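# Follow operating card steps 1-3, set lever to HOLD

## Task

Carry out steps 1, 2 and 3 on the operating card and finish with the lever resting at HOLD. The task fails if the UNDER or OVER light ever turns on, or if the robot pushes or pulls on any control too hard for too long. Anything that stays in place only because the robot is holding it is not counted, so release the controls and move the gripper away at the end.

## Robot and tools

Robot: one arm on a stand just past the table's +y edge, about 0.5 m above the tabletop, reaching down and toward -y. Its base may be slightly tilted. It has a two-finger gripper. The fingers point along the gripper's own +z axis and close along its y axis. Joint limits (rad, base to gripper): shoulder pitch -1.300 to 2.000, shoulder roll -0.175 to 2.000, upper arm roll -1.571 to 1.571, elbow 0.000 to 2.443, forearm roll -1.571 to 1.571, wrist pitch -0.785 to 0.785, wrist yaw -1.571 to 1.571. The elbow cannot fully straighten.

Scene frame: origin lies in the tabletop plane (not at the arm), +z is up, +y is to the left when facing +x. Results report end_effector_position (metres) and end_effector_quat_wxyz in this frame. The reported point sits between the closed finger pads, under 1 cm behind the tips; as the fingers close the tips advance about 17 mm along gripper +z. At long reach the printed position may be somewhat off.

A row is 7 numbers, each in [-1, 1]: dx, dy, dz, rx, ry, rz, opening. The first six are an offset, not a pose, expressed in the gripper's own axes. Scale: 1.0 equals 0.6 m for dx/dy/dz and 180 degrees for the rotation; rx, ry, rz form one rotation vector. The offset is counted from the gripper pose in the most recent result that displays it (before any such result in the scene, and for second or later calls in the same reply, from where the robot is when the action begins). Each row in a list is measured from that same base pose, not chained. Opening is absolute: +1 fully open (0.145 m), -1 closed; closing fully takes at least about 0.5 s. All zeros is not a pause: it pulls the arm back to the base pose.

The controller clips every step's commanded pose to within 70 mm and 16 degrees of the measured pose, then uses damped inverse kinematics, favouring position over orientation. A distant target may need several actions; after an action the arm only continues to its last clipped pose, so read the new pose and send the remainder.

Tools:
- execute_actions {"actions": [...], "pictures": bool}. The list holds at most one item. Empty list: just report state. {"rows": [[7 numbers], ...], "steps": n}: up to 15 rows and 15 steps of 1/30 s (default 15); one row per step, the final row repeats if rows run out. {"steps": n} alone: a wait up to 300 steps, counted from the previous result, including your reply time. A refused call does nothing.
- move {"target": [7 numbers], "speed": m/s}. Target is one row with the same offset rules and scale. Speed 0.002 to 0.5, default 0.25; turning capped at twice that in rad/s. Straight path of 0.5 to 10 s (cut off at 10 s); takes the shorter rotation; ignores obstacles; opening is sent at the start. The gripper lags and may exceed the speed a lot, especially near full extension. Its result adds a "move:" line: done (at rest near target), or e.g. off_target, moving, held, fault, plus distance to target and limits: paced = pose was clipped; held = a check blocked some steps (afterwards the arm may surge fast).
- wait {"seconds": 0 to 10}: lets time pass with no new command.
- zoom_image {"camera": "cam_high" or "cam_wrist", "region": [x0, y0, x1, y1]} in pixels of that camera's latest 504x504 image, origin top-left, region at most 504x504.
- show_instructions {}: shows the reference pages (the operating card).
- finished_scene {"scene": n}: ends and grades the current scene; irreversible.

Result lines: grip_measured is the actual finger opening on the opening scale; to hold something command a value clearly below it (lower squeezes harder, roughly 10 N per pad max, fast closes can hit harder). "pose unreachable" means the clearance check altered or stopped the command; HELD marks steps where a row was partly or wholly not sent. "Hand target" is the pose the controller is currently driving to. MOTOR HOT appears from 85 °C; at 100 °C an OVER-TEMPERATURE FAULT stops the arm and limp joints sag until cooled. A FAULT line can cut short a move or wait. An arm blocked by an object usually keeps pushing until given a new command. The stand and arm base count as the robot itself.

Cameras: cam_high then cam_wrist, pictures included by default.

Suggested order: read the card, look, approach each control slowly, operate steps 1 to 3 in turn while watching the UNDER/OVER lights, set the lever to HOLD, open the gripper, back away, confirm, then finish.

Avoid: fast contacts, targets set far beyond a contact point (they press hard), sustained force on a control, dropping or knocking things over, long loaded holds that heat motors, and ending while the robot still holds something in place.

Each tool is called after "Emit:" as name(argument=value, ...), one argument or row to a line, values as JSON.

Reference images:

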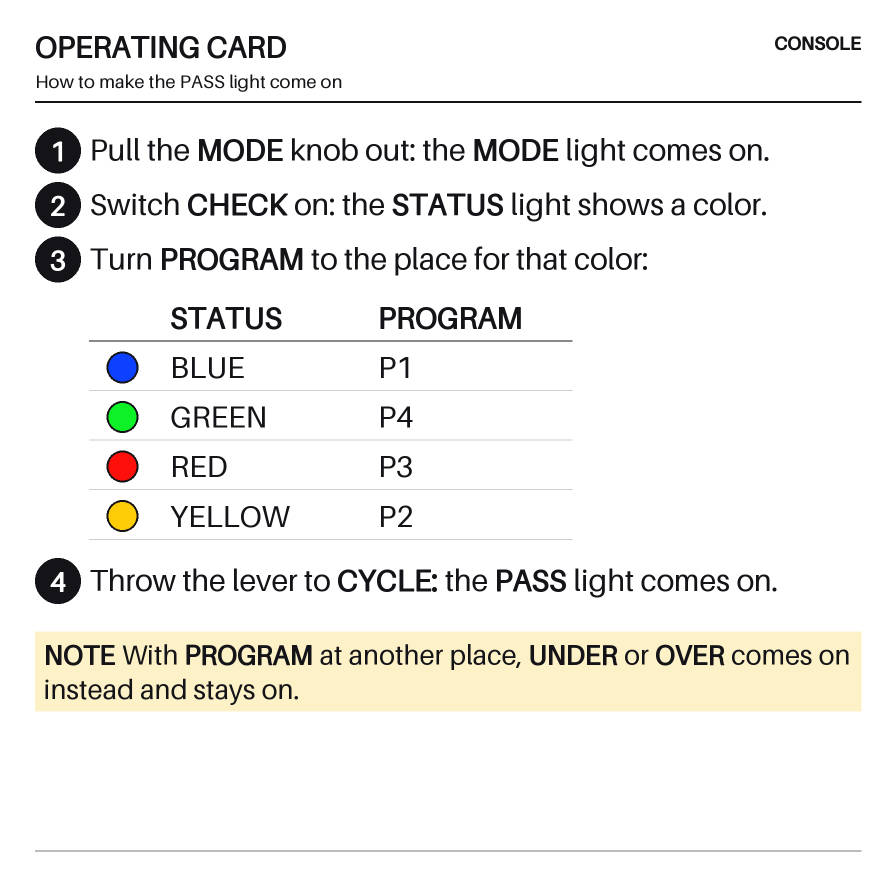

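## Session

Emit:
execute_actions(
  actions=[],
)

Scene clock: 0.00 s of 7200.00 s.
end_effector_position=(+0.2350, +0.4075, +0.1912) grip_measured=+1.00 end_effector_quat_wxyz=(+0.202, +0.833, +0.493, +0.152)
Joint positions: [ 0.713  1.924 -1.386  2.303 -0.613 -0.525  0.346  0.145]
Joint velocities: [-0.011 -0.011  0.002 -0.007 -0.037 -0.022 -0.007  0.   ]
Hand target: +0.235, +0.407, +0.191; +0.202, +0.833, +0.493, +0.152

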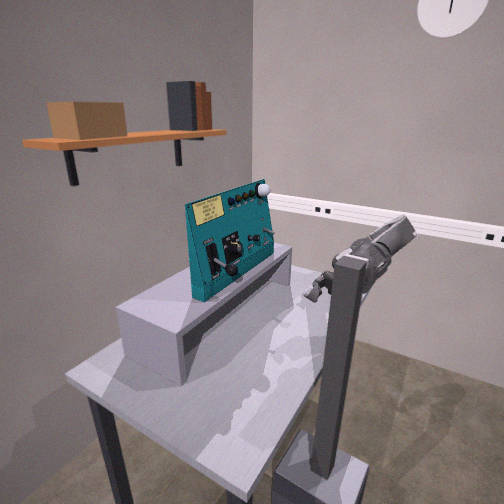

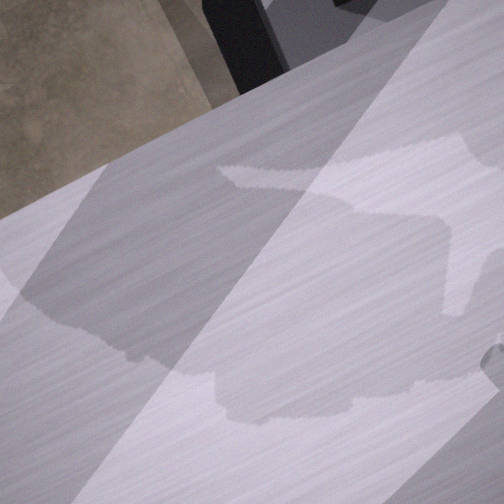

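Emit:
zoom_image(
  camera="cam_high",
  region=[170, 170, 300, 310],
)

Region (170, 170, 300, 310) of cam_high's 504x504 image, scaled by 3.600, with more detail than that image has; it fills the left 468 columns of this view, and the rest is white.

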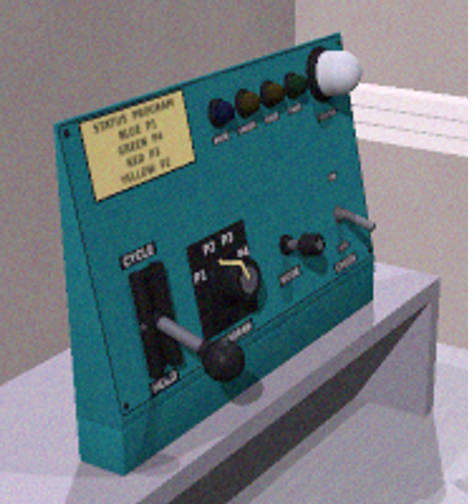

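Emit:
move(
  target=[0.007, 0.065, -0.117, 0.005, -0.455, -0.247, 1],
  speed=0.2,
)

Scene clock: 47.90 s of 7200.00 s.
end_effector_position=(+0.2355, +0.4061, +0.2627) grip_measured=+1.00 end_effector_quat_wxyz=(+0.158, +0.799, +0.574, +0.089)
Joint positions: [ 1.109  1.995 -1.158  2.439 -0.095 -0.782  0.973  0.145]
Joint velocities: [-0.011 -0.011 -0.022 -0.017  0.022  0.095 -0.081 -0.   ]
Hand target: +0.236, +0.406, +0.263; +0.158, +0.799, +0.574, +0.089
Off the commanded pose: 0.009 m, 88 deg; orientation clipped at the last step of the last action.
joint sent to its limit — the command would take joint 2 (shoulder roll) past its upper limit, so that joint was sent only as far as its limit.
After step 90, 40.53 s passed at rest.
move: held; limits=paced,held; held on 21 of 131 steps, including the last
pose unreachable: on one or more control steps of this call an arm could not follow its commanded pose, so it was not sent that pose on those steps. On the call's last step it was still not sent that pose. It may still have moved: this result reports where it is.
cause: the commanded pose would bring two parts of the arm too close to each other (joints 4 (elbow) and 5 (forearm roll) lie between them).

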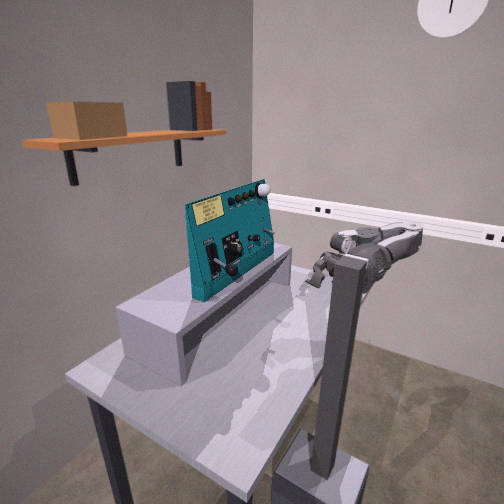

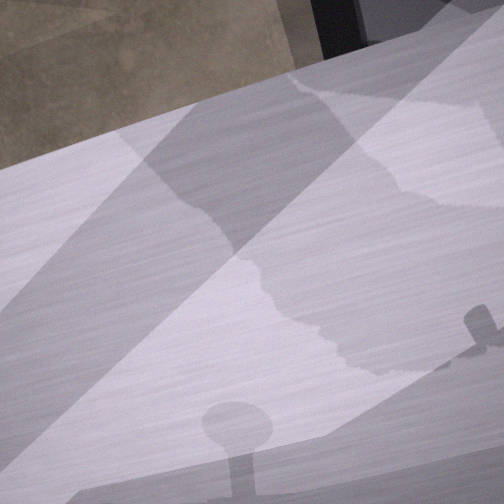

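Emit:
move(
  target=[-0.203, -0.077, -0.021, 0.008, -0.459, -0.166, 1],
  speed=0.15,
)

Scene clock: 74.83 s of 7200.00 s.
end_effector_position=(+0.1484, +0.3055, +0.2627) grip_measured=+1.00 end_effector_quat_wxyz=(+0.510, +0.572, +0.521, -0.375)
Joint positions: [ 0.509  1.913 -1.501  2.147 -1.562  0.784  0.039  0.145]
Joint velocities: [ 0.011  0.011 -0.017 -0.017 -0.037 -0.007  0.007  0.   ]
Hand target: +0.149, +0.306, +0.263; +0.513, +0.570, +0.522, -0.373
Off the commanded pose: 0.003 m, 17 deg; orientation clipped at the last step of the last action.
joint sent to its limit — the command would take joint 5 (forearm roll) past its lower limit and joint 6 (wrist pitch) past its upper limit, so those joints were sent only as far as their limits.
After step 90, 18.37 s passed at rest.
move: off_target; limits=paced

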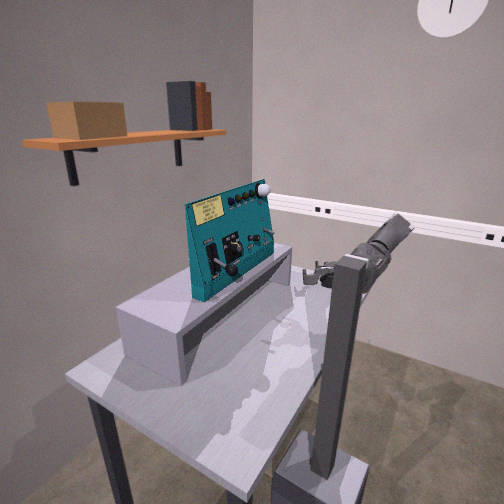

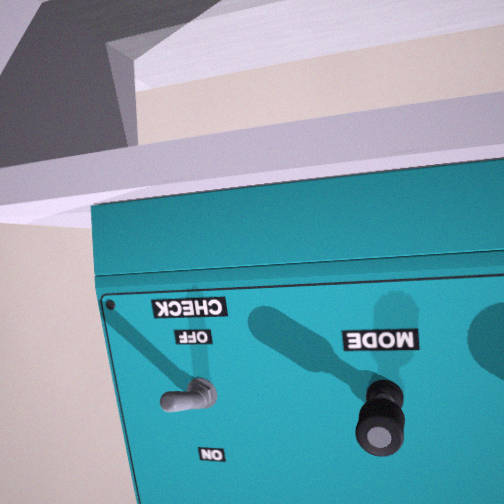

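Emit:
move(
  target=[-0.064, 0.013, -0.013, 0.023, -0.027, 0.442, 1],
  speed=0.15,
)

Scene clock: 113.13 s of 7200.00 s.
end_effector_position=(+0.1494, +0.3046, +0.3007) grip_measured=+1.00 end_effector_quat_wxyz=(+0.664, +0.748, -0.011, -0.021)
Joint positions: [ 0.691  1.992 -1.555  2.324 -0.009  0.361 -0.738  0.145]
Joint velocities: [-0.099 -0.033  0.002 -0.007 -0.037 -0.007 -0.037 -0.   ]
Hand target: +0.149, +0.305, +0.301; +0.665, +0.747, -0.012, -0.020
Off the commanded pose: 0.002 m, 5 deg.
joint sent to its limit — the command would take joint 2 (shoulder roll) past its upper limit, so that joint was sent only as far as its limit.
After step 90, 30.37 s passed at rest.
move: off_target

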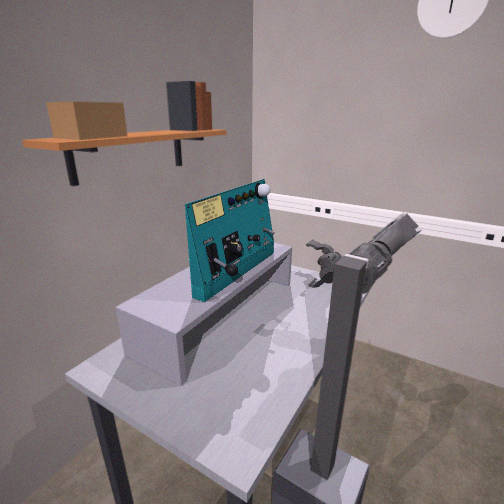

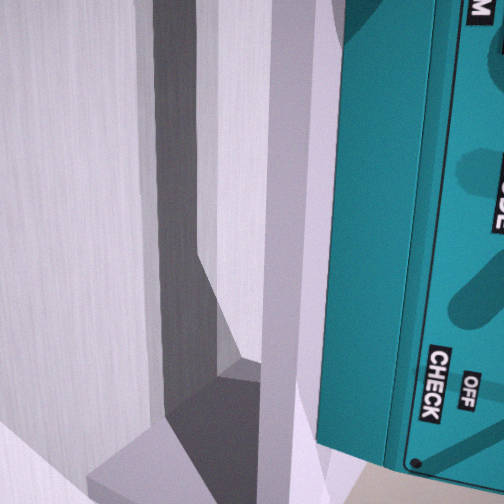

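Emit:
move(
  target=[0.0, 0.13, 0.07, 0, 0, 0, 1],
  speed=0.1,
)

Scene clock: 128.47 s of 7200.00 s.
end_effector_position=(+0.1496, +0.2540, +0.3747) grip_measured=+1.00 end_effector_quat_wxyz=(+0.666, +0.746, -0.010, -0.018)
Joint positions: [ 0.999  1.947 -1.215  2.292  0.109  0.373 -0.159  0.145]
Joint velocities: [ 0.033  0.033 -0.007 -0.007 -0.037 -0.037 -0.007 -0.   ]
Hand target: +0.149, +0.254, +0.374; +0.664, +0.747, -0.011, -0.019
Off the commanded pose: 0.002 m, 0 deg.
After step 90, 11.13 s passed at rest.
move: done

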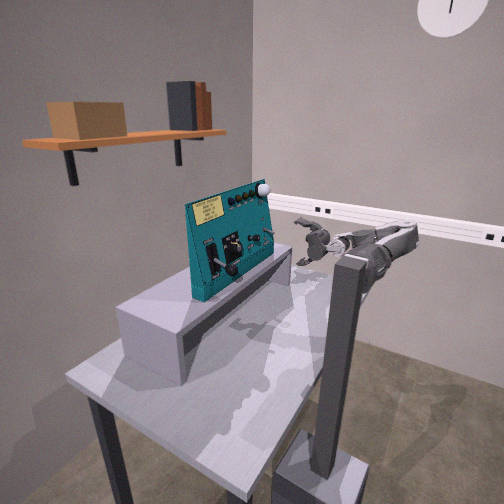

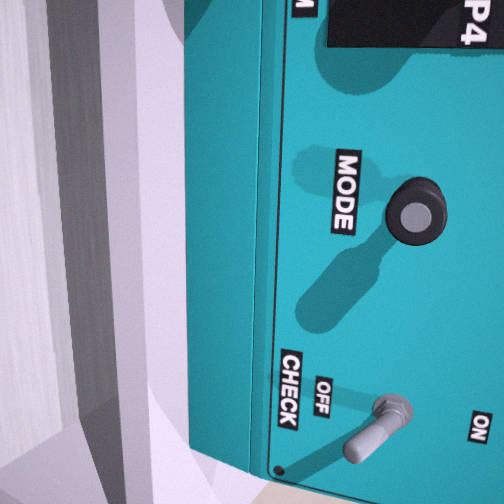

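Emit:
zoom_image(
  camera="cam_high",
  region=[230, 180, 430, 300],
)

Emit:
execute_actions(
  actions=[
    {"rows": [[0,0,0,0,0,0,-1]], "steps": 15},
  ],
)

Region (230, 180, 430, 300) of cam_high's 504x504 image, scaled by 2.520, with more detail than that image has; it fills the top 302 rows of this view, and the rest is white.

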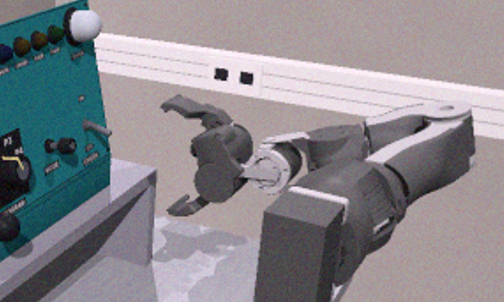

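Scene clock: 138.77 s of 7200.00 s.
end_effector_position=(+0.1496, +0.2541, +0.3747) grip_measured=-1.00 end_effector_quat_wxyz=(+0.666, +0.746, -0.010, -0.018)
Joint positions: [ 0.999  1.947 -1.215  2.292  0.109  0.373 -0.159  0.   ]
Joint velocities: [-0.055 -0.077  0.002 -0.002  0.037 -0.095 -0.022 -0.   ]
Hand target: +0.150, +0.254, +0.375; +0.666, +0.746, -0.010, -0.018
Off the commanded pose: 0.000 m, 0 deg.
Steps of this call (steps 1 to 90: nothing new was sent; then 6.80 s passed at rest; steps 91 to 105: all 15 steps of this action). Readings (end_effector_position):
91: (+0.1496, +0.2541, +0.3747)
92: (+0.1496, +0.2541, +0.3747)
94: (+0.1496, +0.2541, +0.3747)
98: (+0.1496, +0.2541, +0.3747)
105: the state above

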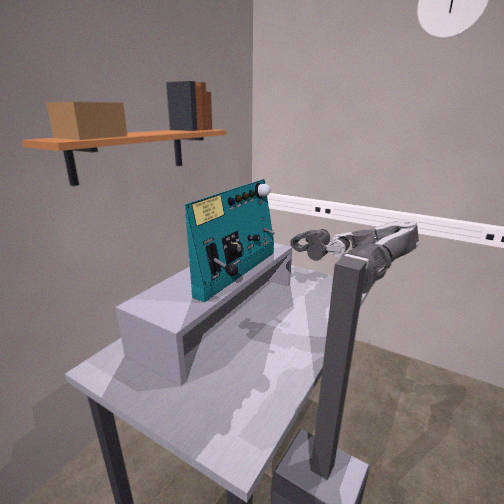

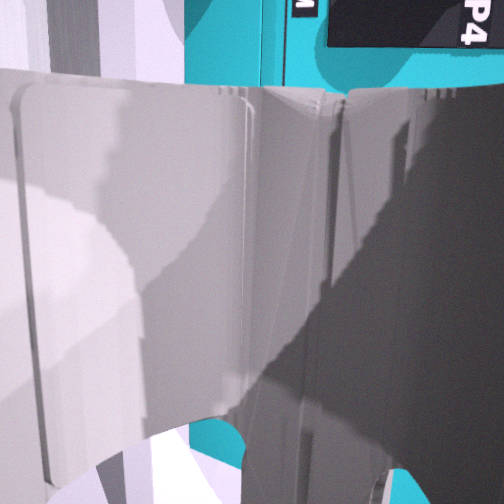

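Emit:
move(
  target=[0.0, 0.0, 0.07, 0, 0, 0, 1],
  speed=0.08,
)

Scene clock: 150.17 s of 7200.00 s.
end_effector_position=(+0.1486, +0.2123, +0.3686) grip_measured=+1.00 end_effector_quat_wxyz=(+0.665, +0.746, -0.012, -0.015)
Joint positions: [ 0.992  1.711 -1.149  2.129  0.04   0.433 -0.058  0.145]
Joint velocities: [-0.033  0.055  0.002 -0.007 -0.081 -0.037  0.007  0.   ]
Hand target: +0.148, +0.212, +0.370; +0.666, +0.746, -0.012, -0.018
Off the commanded pose: 0.001 m, 0 deg.
After step 90, 7.63 s passed at rest.
move: done

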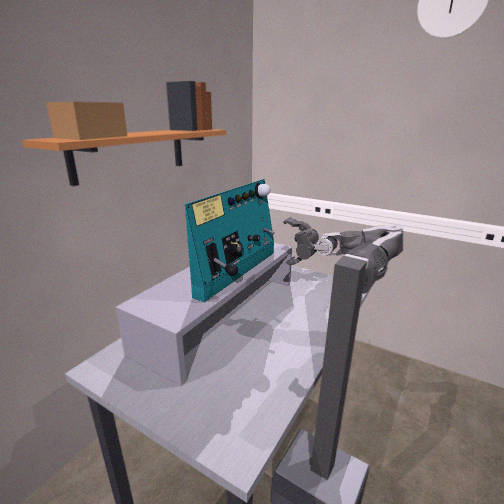

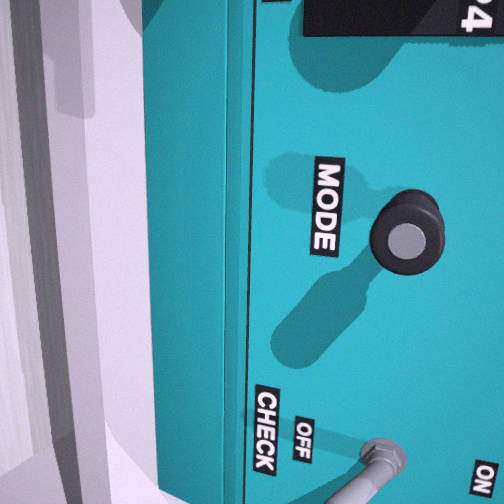

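Emit:
execute_actions(
  actions=[
    {"rows": [[0,0,0,0,0,0,-0.45]], "steps": 15},
  ],
)

Scene clock: 199.00 s of 7200.00 s.
end_effector_position=(+0.1485, +0.2123, +0.3686) grip_measured=-0.45 end_effector_quat_wxyz=(+0.665, +0.746, -0.012, -0.015)
Joint positions: [ 0.992  1.711 -1.149  2.129  0.039  0.433 -0.057  0.042]
Joint velocities: [-0.011 -0.077  0.012 -0.002 -0.007  0.022  0.051 -0.   ]
Hand target: +0.149, +0.212, +0.369; +0.665, +0.746, -0.012, -0.015
Off the commanded pose: 0.000 m, 0 deg.
Steps of this call (steps 1 to 90: nothing new was sent; then 45.33 s passed at rest; steps 91 to 105: all 15 steps of this action). Readings (end_effector_position):
91: (+0.1485, +0.2123, +0.3686)
92: (+0.1485, +0.2123, +0.3686)
94: (+0.1485, +0.2123, +0.3686)
98: (+0.1485, +0.2123, +0.3686)
105: the state above

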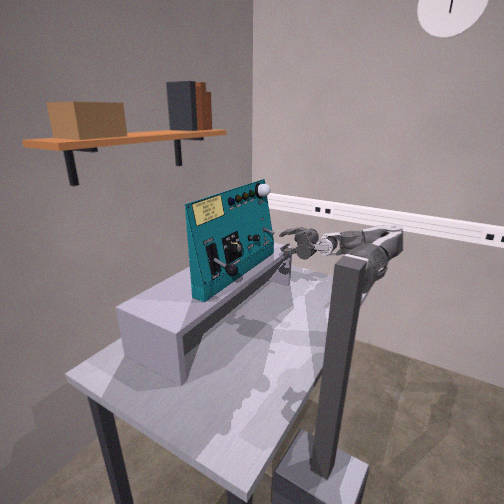

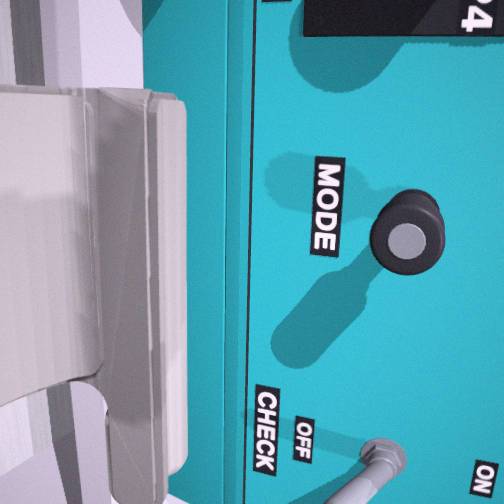

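Emit:
move(
  target=[-0.033, 0.0, 0.085, 0, 0, 0, -0.3],
  speed=0.06,
)

Scene clock: 218.10 s of 7200.00 s.
end_effector_position=(+0.1262, +0.1626, +0.3616) grip_measured=-0.30 end_effector_quat_wxyz=(+0.665, +0.747, -0.015, -0.015)
Joint positions: [ 1.037  1.493 -1.135  1.838 -0.052  0.342  0.039  0.053]
Joint velocities: [-0.077 -0.011 -0.012 -0.002 -0.037  0.022  0.037  0.   ]
Hand target: +0.127, +0.163, +0.363; +0.665, +0.746, -0.013, -0.014
Off the commanded pose: 0.001 m, 0 deg.
After step 90, 14.93 s passed at rest.
move: done

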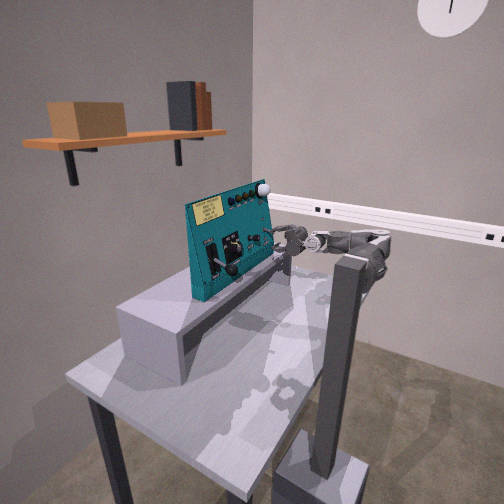

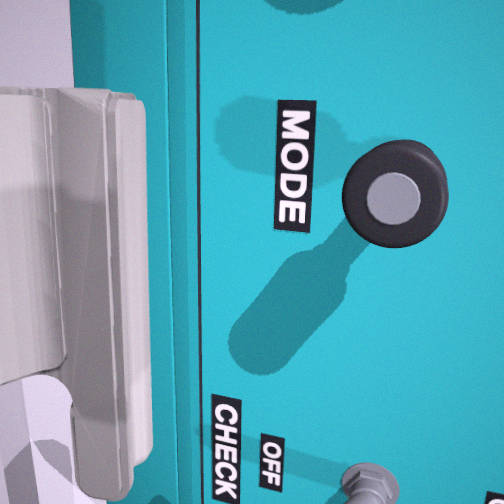

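Emit:
move(
  target=[0.008, 0.005, 0.065, 0, 0, 0, -0.3],
  speed=0.04,
)

Scene clock: 239.33 s of 7200.00 s.
end_effector_position=(+0.1293, +0.1236, +0.3592) grip_measured=-0.30 end_effector_quat_wxyz=(+0.665, +0.746, -0.017, -0.014)
Joint positions: [ 1.098  1.302 -1.135  1.654 -0.132  0.332  0.111  0.053]
Joint velocities: [-0.011 -0.011 -0.007  0.002 -0.022  0.007 -0.022  0.   ]
Hand target: +0.130, +0.124, +0.360; +0.665, +0.747, -0.016, -0.014
Off the commanded pose: 0.001 m, 0 deg.
After step 90, 17.00 s passed at rest.
move: done

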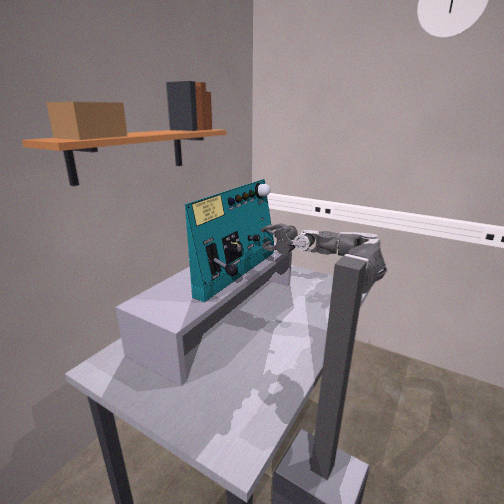

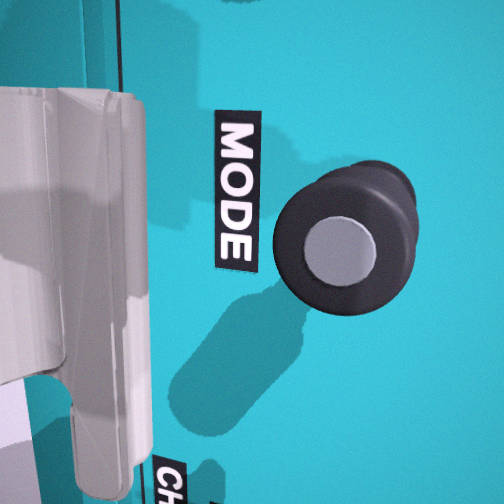

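Emit:
zoom_image(
  camera="cam_high",
  region=[225, 205, 315, 275],
)

Region (225, 205, 315, 275) of cam_high's 504x504 image, scaled by 5.600, with more detail than that image has.

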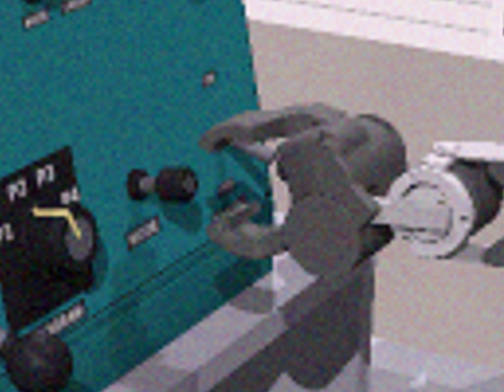

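Emit:
move(
  target=[0.003, -0.007, 0.05, 0, 0, 0, -0.3],
  speed=0.03,
)

Emit:
zoom_image(
  camera="cam_high",
  region=[225, 205, 315, 275],
)

Scene clock: 257.70 s of 7200.00 s.
end_effector_position=(+0.1293, +0.0945, +0.3508) grip_measured=-0.30 end_effector_quat_wxyz=(+0.666, +0.746, -0.020, -0.014)
Joint positions: [ 1.118  1.164 -1.135  1.486 -0.184  0.294  0.121  0.053]
Joint velocities: [ 0.011 -0.077  0.002  0.012 -0.037  0.007 -0.007 -0.   ]
Hand target: +0.130, +0.094, +0.351; +0.665, +0.746, -0.018, -0.014
Off the commanded pose: 0.001 m, 0 deg.
After step 90, 14.13 s passed at rest.
move: done

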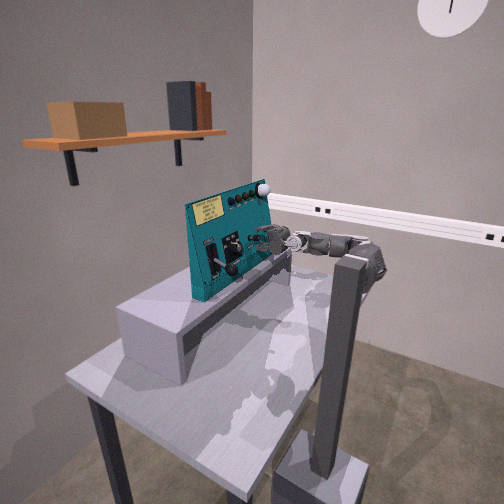

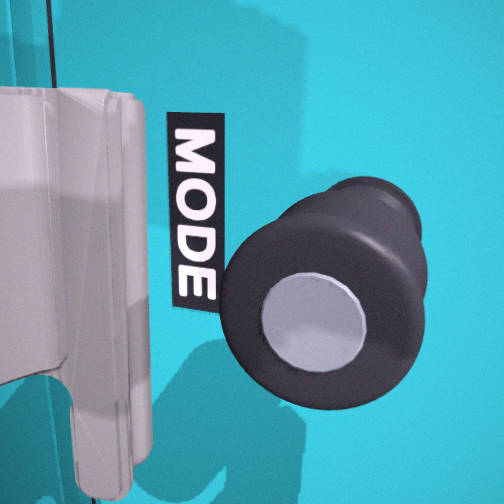

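Region (225, 205, 315, 275) of cam_high's 504x504 image, scaled by 5.600, with more detail than that image has.

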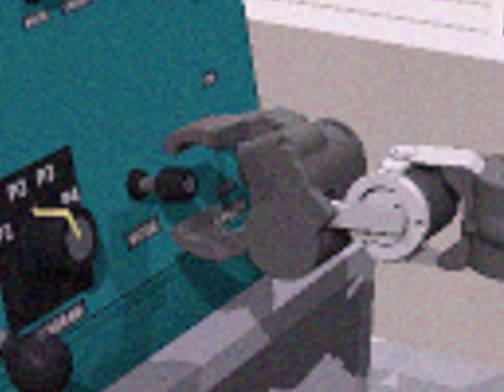

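Emit:
move(
  target=[-0.003, -0.002, 0.027, 0, 0, 0, -0.3],
  speed=0.02,
)

Emit:
execute_actions(
  actions=[
    {"rows": [[0,0,0,0,0,0,-0.35],[0,0,0,0,0,0,-0.4],[0,0,0,0,0,0,-0.45],[0,0,0,0,0,0,-0.5],[0,0,0,0,0,0,-0.53],[0,0,0,0,0,0,-0.56],[0,0,0,0,0,0,-0.59],[0,0,0,0,0,0,-0.62],[0,0,0,0,0,0,-0.65],[0,0,0,0,0,0,-0.68],[0,0,0,0,0,0,-0.71],[0,0,0,0,0,0,-0.74],[0,0,0,0,0,0,-0.77],[0,0,0,0,0,0,-0.8]], "steps": 15},
  ],
)

Scene clock: 270.70 s of 7200.00 s.
end_effector_position=(+0.1261, +0.0790, +0.3469) grip_measured=-0.30 end_effector_quat_wxyz=(+0.666, +0.745, -0.022, -0.014)
Joint positions: [ 1.133  1.094 -1.135  1.379 -0.207  0.256  0.122  0.053]
Joint velocities: [-0.011 -0.011 -0.002 -0.007 -0.007  0.051  0.022 -0.   ]
Hand target: +0.127, +0.079, +0.347; +0.665, +0.746, -0.020, -0.014
Off the commanded pose: 0.001 m, 0 deg.
After step 90, 8.97 s passed at rest.
move: done

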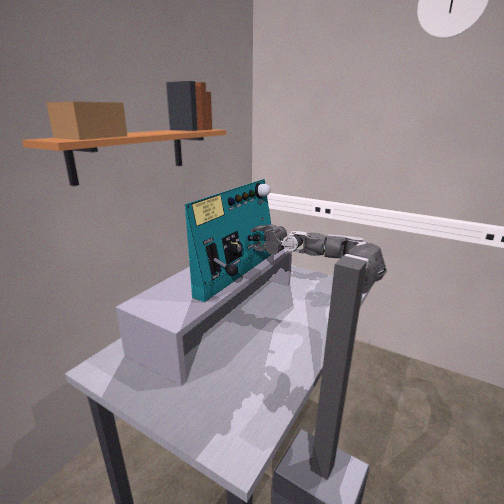

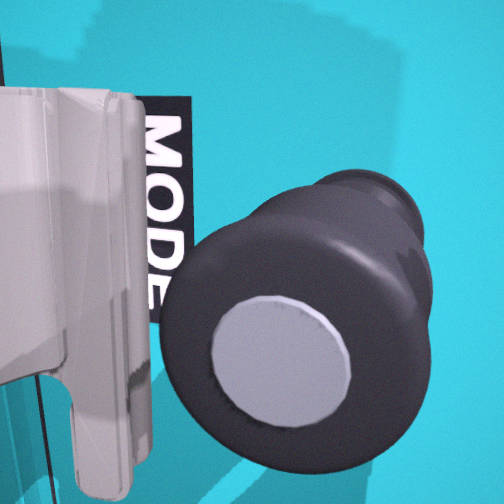

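Scene clock: 271.20 s of 7200.00 s.
end_effector_position=(+0.1261, +0.0792, +0.3452) grip_measured=-0.67 end_effector_quat_wxyz=(+0.664, +0.748, -0.022, -0.014)
Joint positions: [ 1.131  1.094 -1.135  1.379 -0.207  0.256  0.127  0.025]
Joint velocities: [-0.033  0.011 -0.007 -0.012 -0.022  0.022  0.007 -0.   ]
Hand target: +0.126, +0.079, +0.347; +0.666, +0.745, -0.022, -0.014
Off the commanded pose: 0.002 m, 0 deg.
Steps of this call (steps 1 to 15: all 15 steps of this action). Readings (end_effector_position):
1: (+0.1261, +0.0790, +0.3469)
2: (+0.1261, +0.0790, +0.3469)
4: (+0.1261, +0.0790, +0.3469)
8: (+0.1261, +0.0790, +0.3468)
15: the state above

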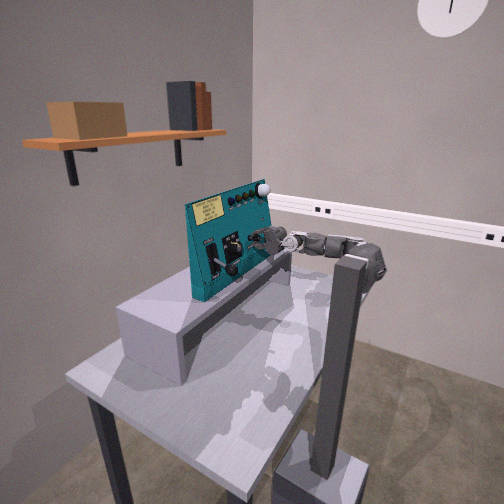

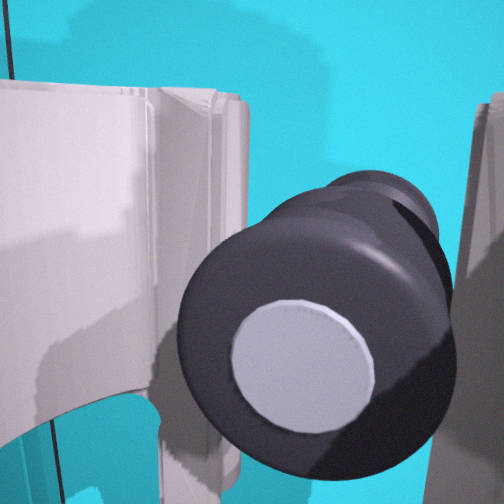

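Gripped. Pull out slowly.

Emit:
move(
  target=[0, 0, -0.02, 0, 0, 0, -0.9],
  speed=0.015,
)

Emit:
zoom_image(
  camera="cam_high",
  region=[200, 175, 320, 275],
)

Scene clock: 278.43 s of 7200.00 s.
end_effector_position=(+0.1261, +0.0917, +0.3475) grip_measured=-0.67 end_effector_quat_wxyz=(+0.663, +0.748, -0.020, -0.015)
Joint positions: [ 1.117  1.152 -1.135  1.457 -0.188  0.278  0.124  0.025]
Joint velocities: [-0.011  0.011 -0.007 -0.007  0.007 -0.022  0.022  0.   ]
Hand target: +0.127, +0.091, +0.347; +0.664, +0.748, -0.022, -0.014
Off the commanded pose: 0.001 m, 0 deg.
After step 90, 3.20 s passed at rest.
move: done

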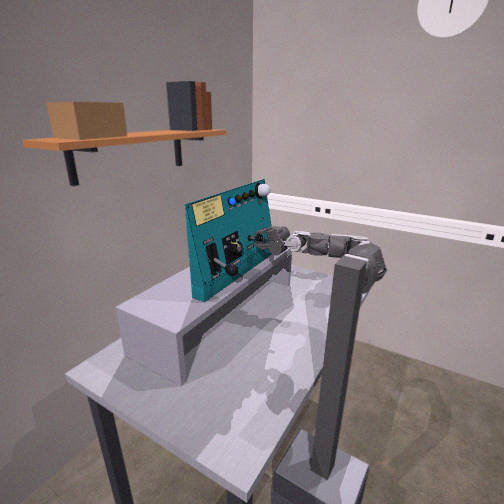

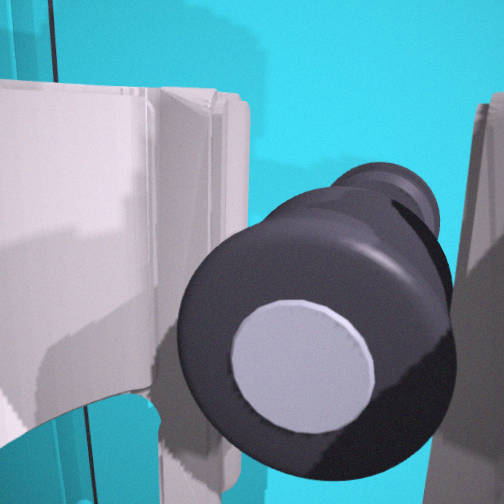

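Region (200, 175, 320, 275) of cam_high's 504x504 image, scaled by 4.200, with more detail than that image has.

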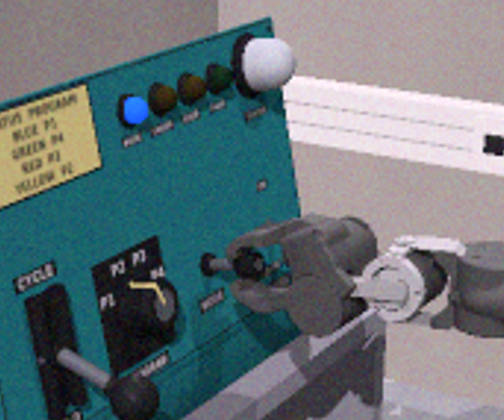

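Emit:
move(
  target=[0, 0, -0.005, 0, 0, 0, -0.9],
  speed=0.01,
)

Emit:
move(
  target=[0, 0, 0, 0, 0, 0, -0.25],
  speed=0.01,
)

Emit:
move(
  target=[0, 0, -0.1, 0, 0, 0, -0.25],
  speed=0.05,
)

Scene clock: 288.33 s of 7200.00 s.
end_effector_position=(+0.1263, +0.0940, +0.3480) grip_measured=-0.67 end_effector_quat_wxyz=(+0.662, +0.749, -0.020, -0.014)
Joint positions: [ 1.115  1.163 -1.135  1.472 -0.184  0.283  0.125  0.025]
Joint velocities: [-0.033 -0.011 -0.002 -0.012 -0.051  0.022  0.007  0.   ]
Hand target: +0.126, +0.095, +0.348; +0.663, +0.748, -0.020, -0.014
Off the commanded pose: 0.001 m, 0 deg.
After step 90, 6.20 s passed at rest.
move: done

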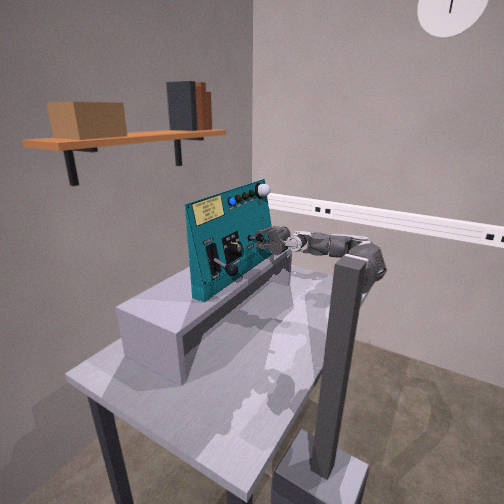

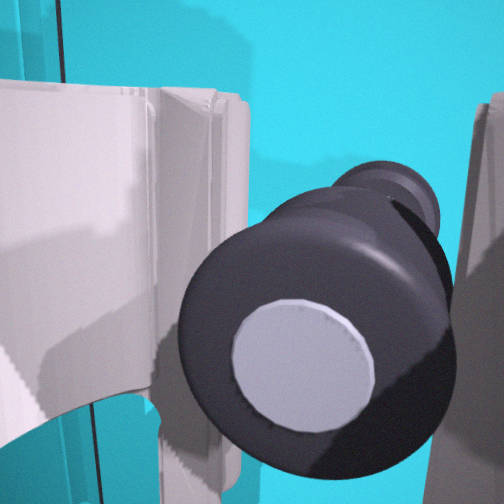

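Scene clock: 288.83 s of 7200.00 s.
end_effector_position=(+0.1263, +0.0940, +0.3480) grip_measured=-0.25 end_effector_quat_wxyz=(+0.662, +0.749, -0.020, -0.014)
Joint positions: [ 1.115  1.163 -1.135  1.472 -0.184  0.283  0.125  0.057]
Joint velocities: [-0.055 -0.033  0.002 -0.007 -0.095 -0.066 -0.051 -0.   ]
Hand target: +0.126, +0.094, +0.348; +0.662, +0.749, -0.020, -0.014
Off the commanded pose: 0.000 m, 0 deg.
move: done

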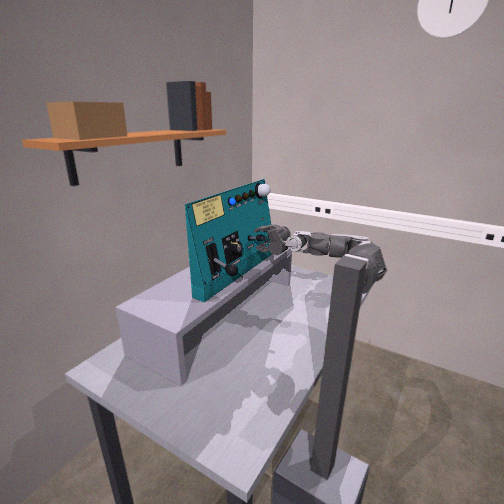

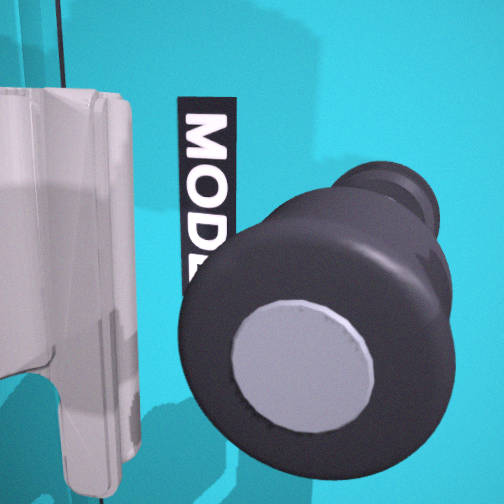

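Scene clock: 290.27 s of 7200.00 s.
end_effector_position=(+0.1295, +0.1533, +0.3560) grip_measured=-0.25 end_effector_quat_wxyz=(+0.662, +0.749, -0.017, -0.015)
Joint positions: [ 1.039  1.438 -1.135  1.803 -0.074  0.362  0.054  0.057]
Joint velocities: [-0.055 -0.011  0.002 -0.022 -0.095 -0.051 -0.022 -0.   ]
Hand target: +0.129, +0.153, +0.356; +0.663, +0.748, -0.019, -0.016
Off the commanded pose: 0.001 m, 0 deg.
move: done

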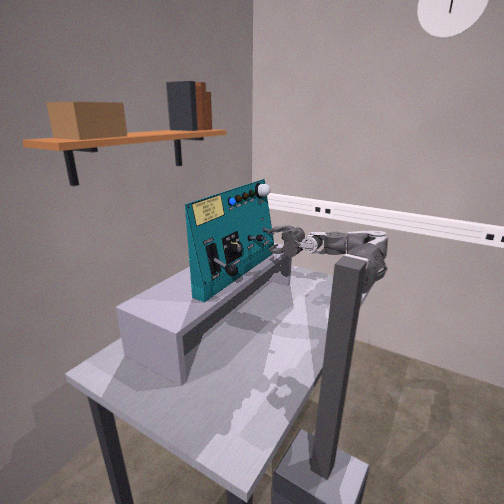

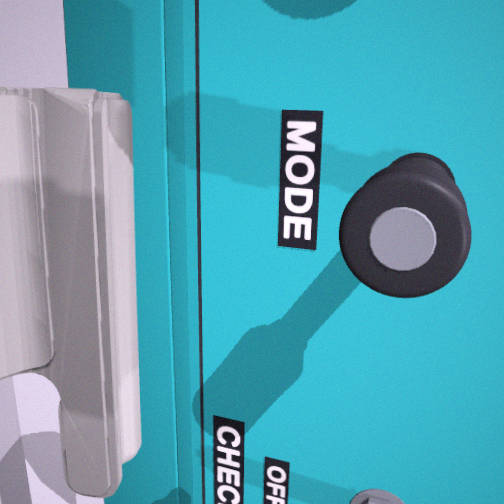

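Emit:
move(
  target=[-0.16, -0.015, -0.02, 0, 0, 0, -0.25],
  speed=0.07,
)

Scene clock: 301.00 s of 7200.00 s.
end_effector_position=(+0.0335, +0.1701, +0.3506) grip_measured=-0.25 end_effector_quat_wxyz=(+0.662, +0.749, -0.018, -0.018)
Joint positions: [ 0.976  1.562 -1.135  1.472 -0.019 -0.077 -0.034  0.057]
Joint velocities: [-0.033  0.033  0.002 -0.002  0.037 -0.022  0.007  0.   ]
Hand target: +0.034, +0.170, +0.350; +0.663, +0.748, -0.017, -0.016
Off the commanded pose: 0.002 m, 0 deg.
After step 90, 6.10 s passed at rest.
move: done

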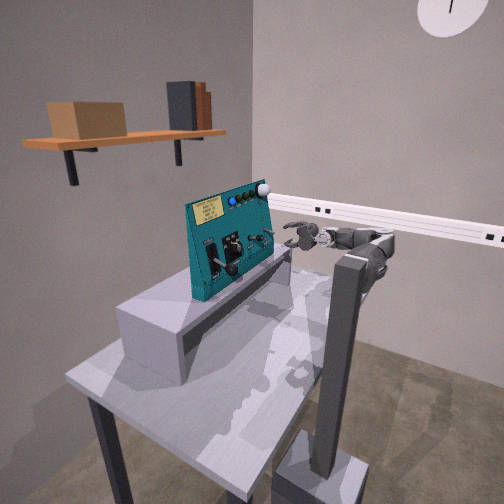

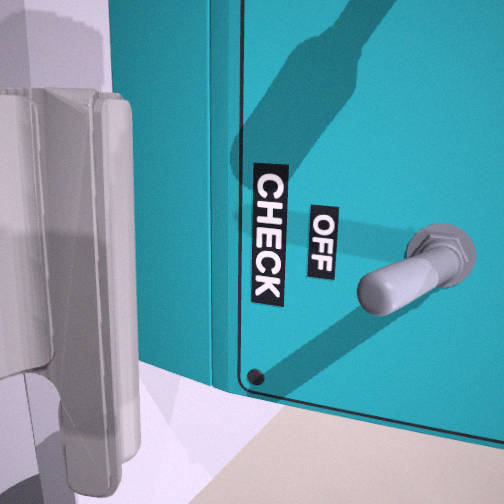

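Emit:
move(
  target=[-0.05, 0.0, 0.075, 0, 0, 0, -0.15],
  speed=0.05,
)

Scene clock: 315.17 s of 7200.00 s.
end_effector_position=(+0.0007, +0.1274, +0.3443) grip_measured=-0.15 end_effector_quat_wxyz=(+0.663, +0.748, -0.020, -0.017)
Joint positions: [ 1.1    1.312 -1.134  1.064 -0.125 -0.253  0.044  0.064]
Joint velocities: [ 0.033  0.033 -0.007 -0.007 -0.022 -0.051 -0.022 -0.   ]
Hand target: +0.001, +0.127, +0.345; +0.663, +0.749, -0.019, -0.017
Off the commanded pose: 0.001 m, 0 deg.
After step 90, 9.83 s passed at rest.
move: done

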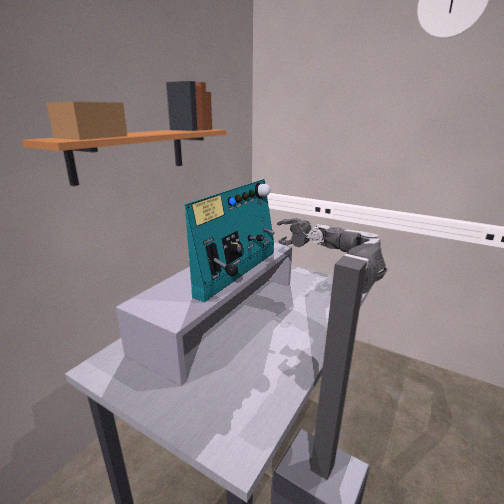

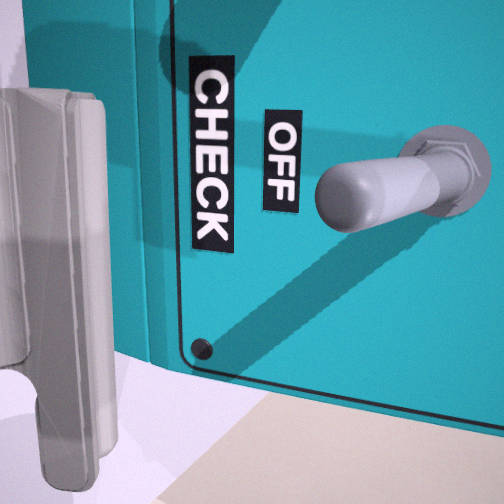

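Emit:
move(
  target=[0.017, 0.0, 0.062, 0, 0, 0, -0.15],
  speed=0.03,
)

Emit:
zoom_image(
  camera="cam_high",
  region=[235, 195, 325, 265],
)

Scene clock: 334.30 s of 7200.00 s.
end_effector_position=(+0.0090, +0.0902, +0.3385) grip_measured=-0.15 end_effector_quat_wxyz=(+0.664, +0.747, -0.023, -0.017)
Joint positions: [ 1.174  1.123 -1.134  0.863 -0.201 -0.272  0.066  0.064]
Joint velocities: [ 0.011  0.033  0.002  0.007 -0.007 -0.022 -0.051  0.   ]
Hand target: +0.009, +0.090, +0.339; +0.663, +0.748, -0.021, -0.017
Off the commanded pose: 0.001 m, 0 deg.
After step 90, 14.63 s passed at rest.
move: done

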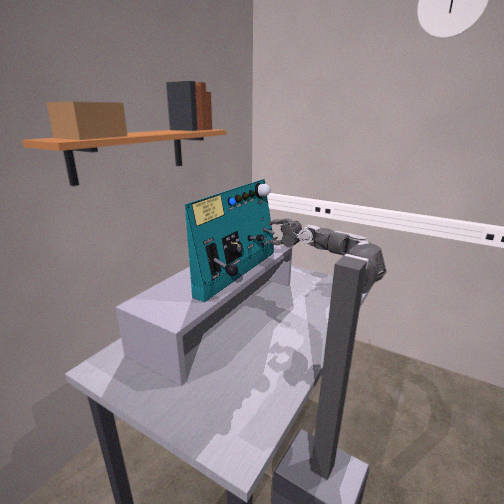

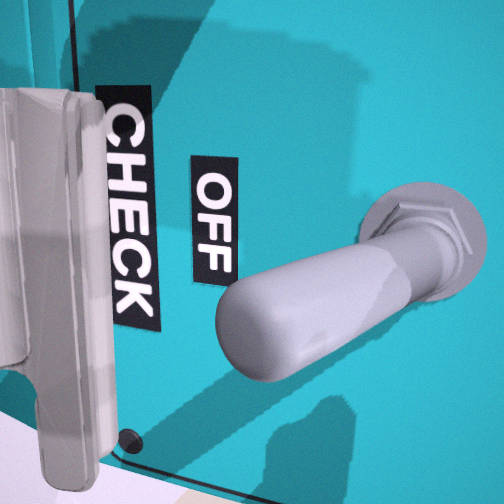

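Region (235, 195, 325, 265) of cam_high's 504x504 image, scaled by 5.600, with more detail than that image has.

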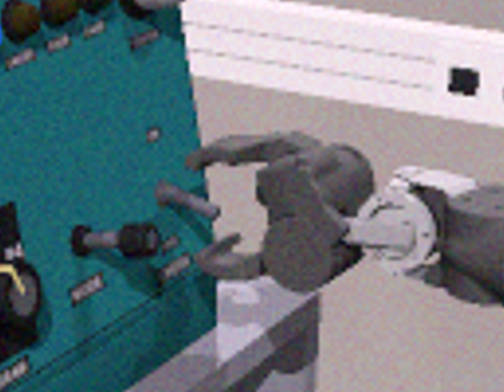

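Emit:
move(
  target=[-0.005, 0.0, 0.025, 0, 0, 0, -0.15],
  speed=0.02,
)

Emit:
move(
  target=[0.0, 0.04, 0.0, 0, 0, 0, -0.15],
  speed=0.015,
)

Scene clock: 342.30 s of 7200.00 s.
end_effector_position=(+0.0051, +0.0759, +0.3350) grip_measured=-0.15 end_effector_quat_wxyz=(+0.663, +0.748, -0.024, -0.017)
Joint positions: [ 1.217  1.026 -1.134  0.704 -0.243 -0.335  0.066  0.064]
Joint velocities: [ 0.033  0.055  0.002 -0.017 -0.095  0.022 -0.037  0.   ]
Hand target: +0.005, +0.076, +0.336; +0.664, +0.747, -0.023, -0.016
Off the commanded pose: 0.002 m, 0 deg.
After step 90, 4.00 s passed at rest.
move: done

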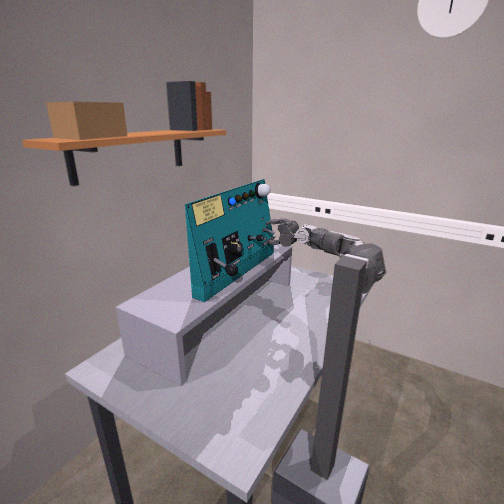

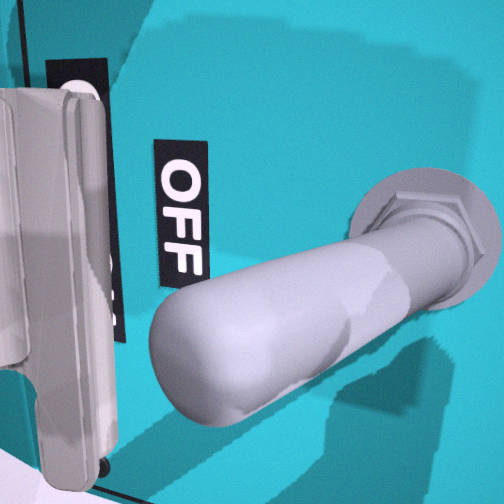

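Scene clock: 344.13 s of 7200.00 s.
end_effector_position=(+0.0054, +0.0729, +0.3581) grip_measured=-0.15 end_effector_quat_wxyz=(+0.664, +0.747, -0.024, -0.016)
Joint positions: [ 1.29   1.026 -1.134  0.706 -0.243 -0.335  0.137  0.064]
Joint velocities: [-0.011  0.077  0.007 -0.002  0.037 -0.007 -0.081 -0.   ]
Hand target: +0.005, +0.073, +0.359; +0.663, +0.748, -0.024, -0.016
Off the commanded pose: 0.001 m, 0 deg.
move: done

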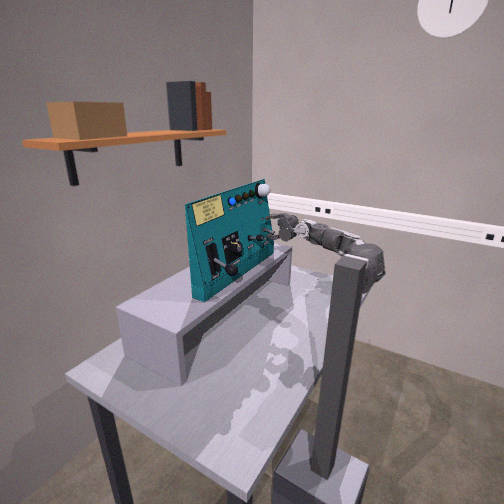

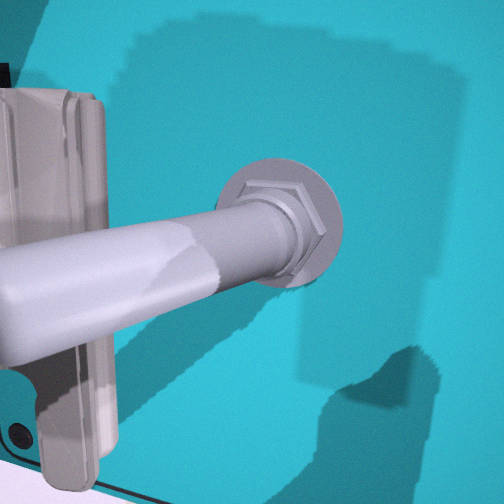

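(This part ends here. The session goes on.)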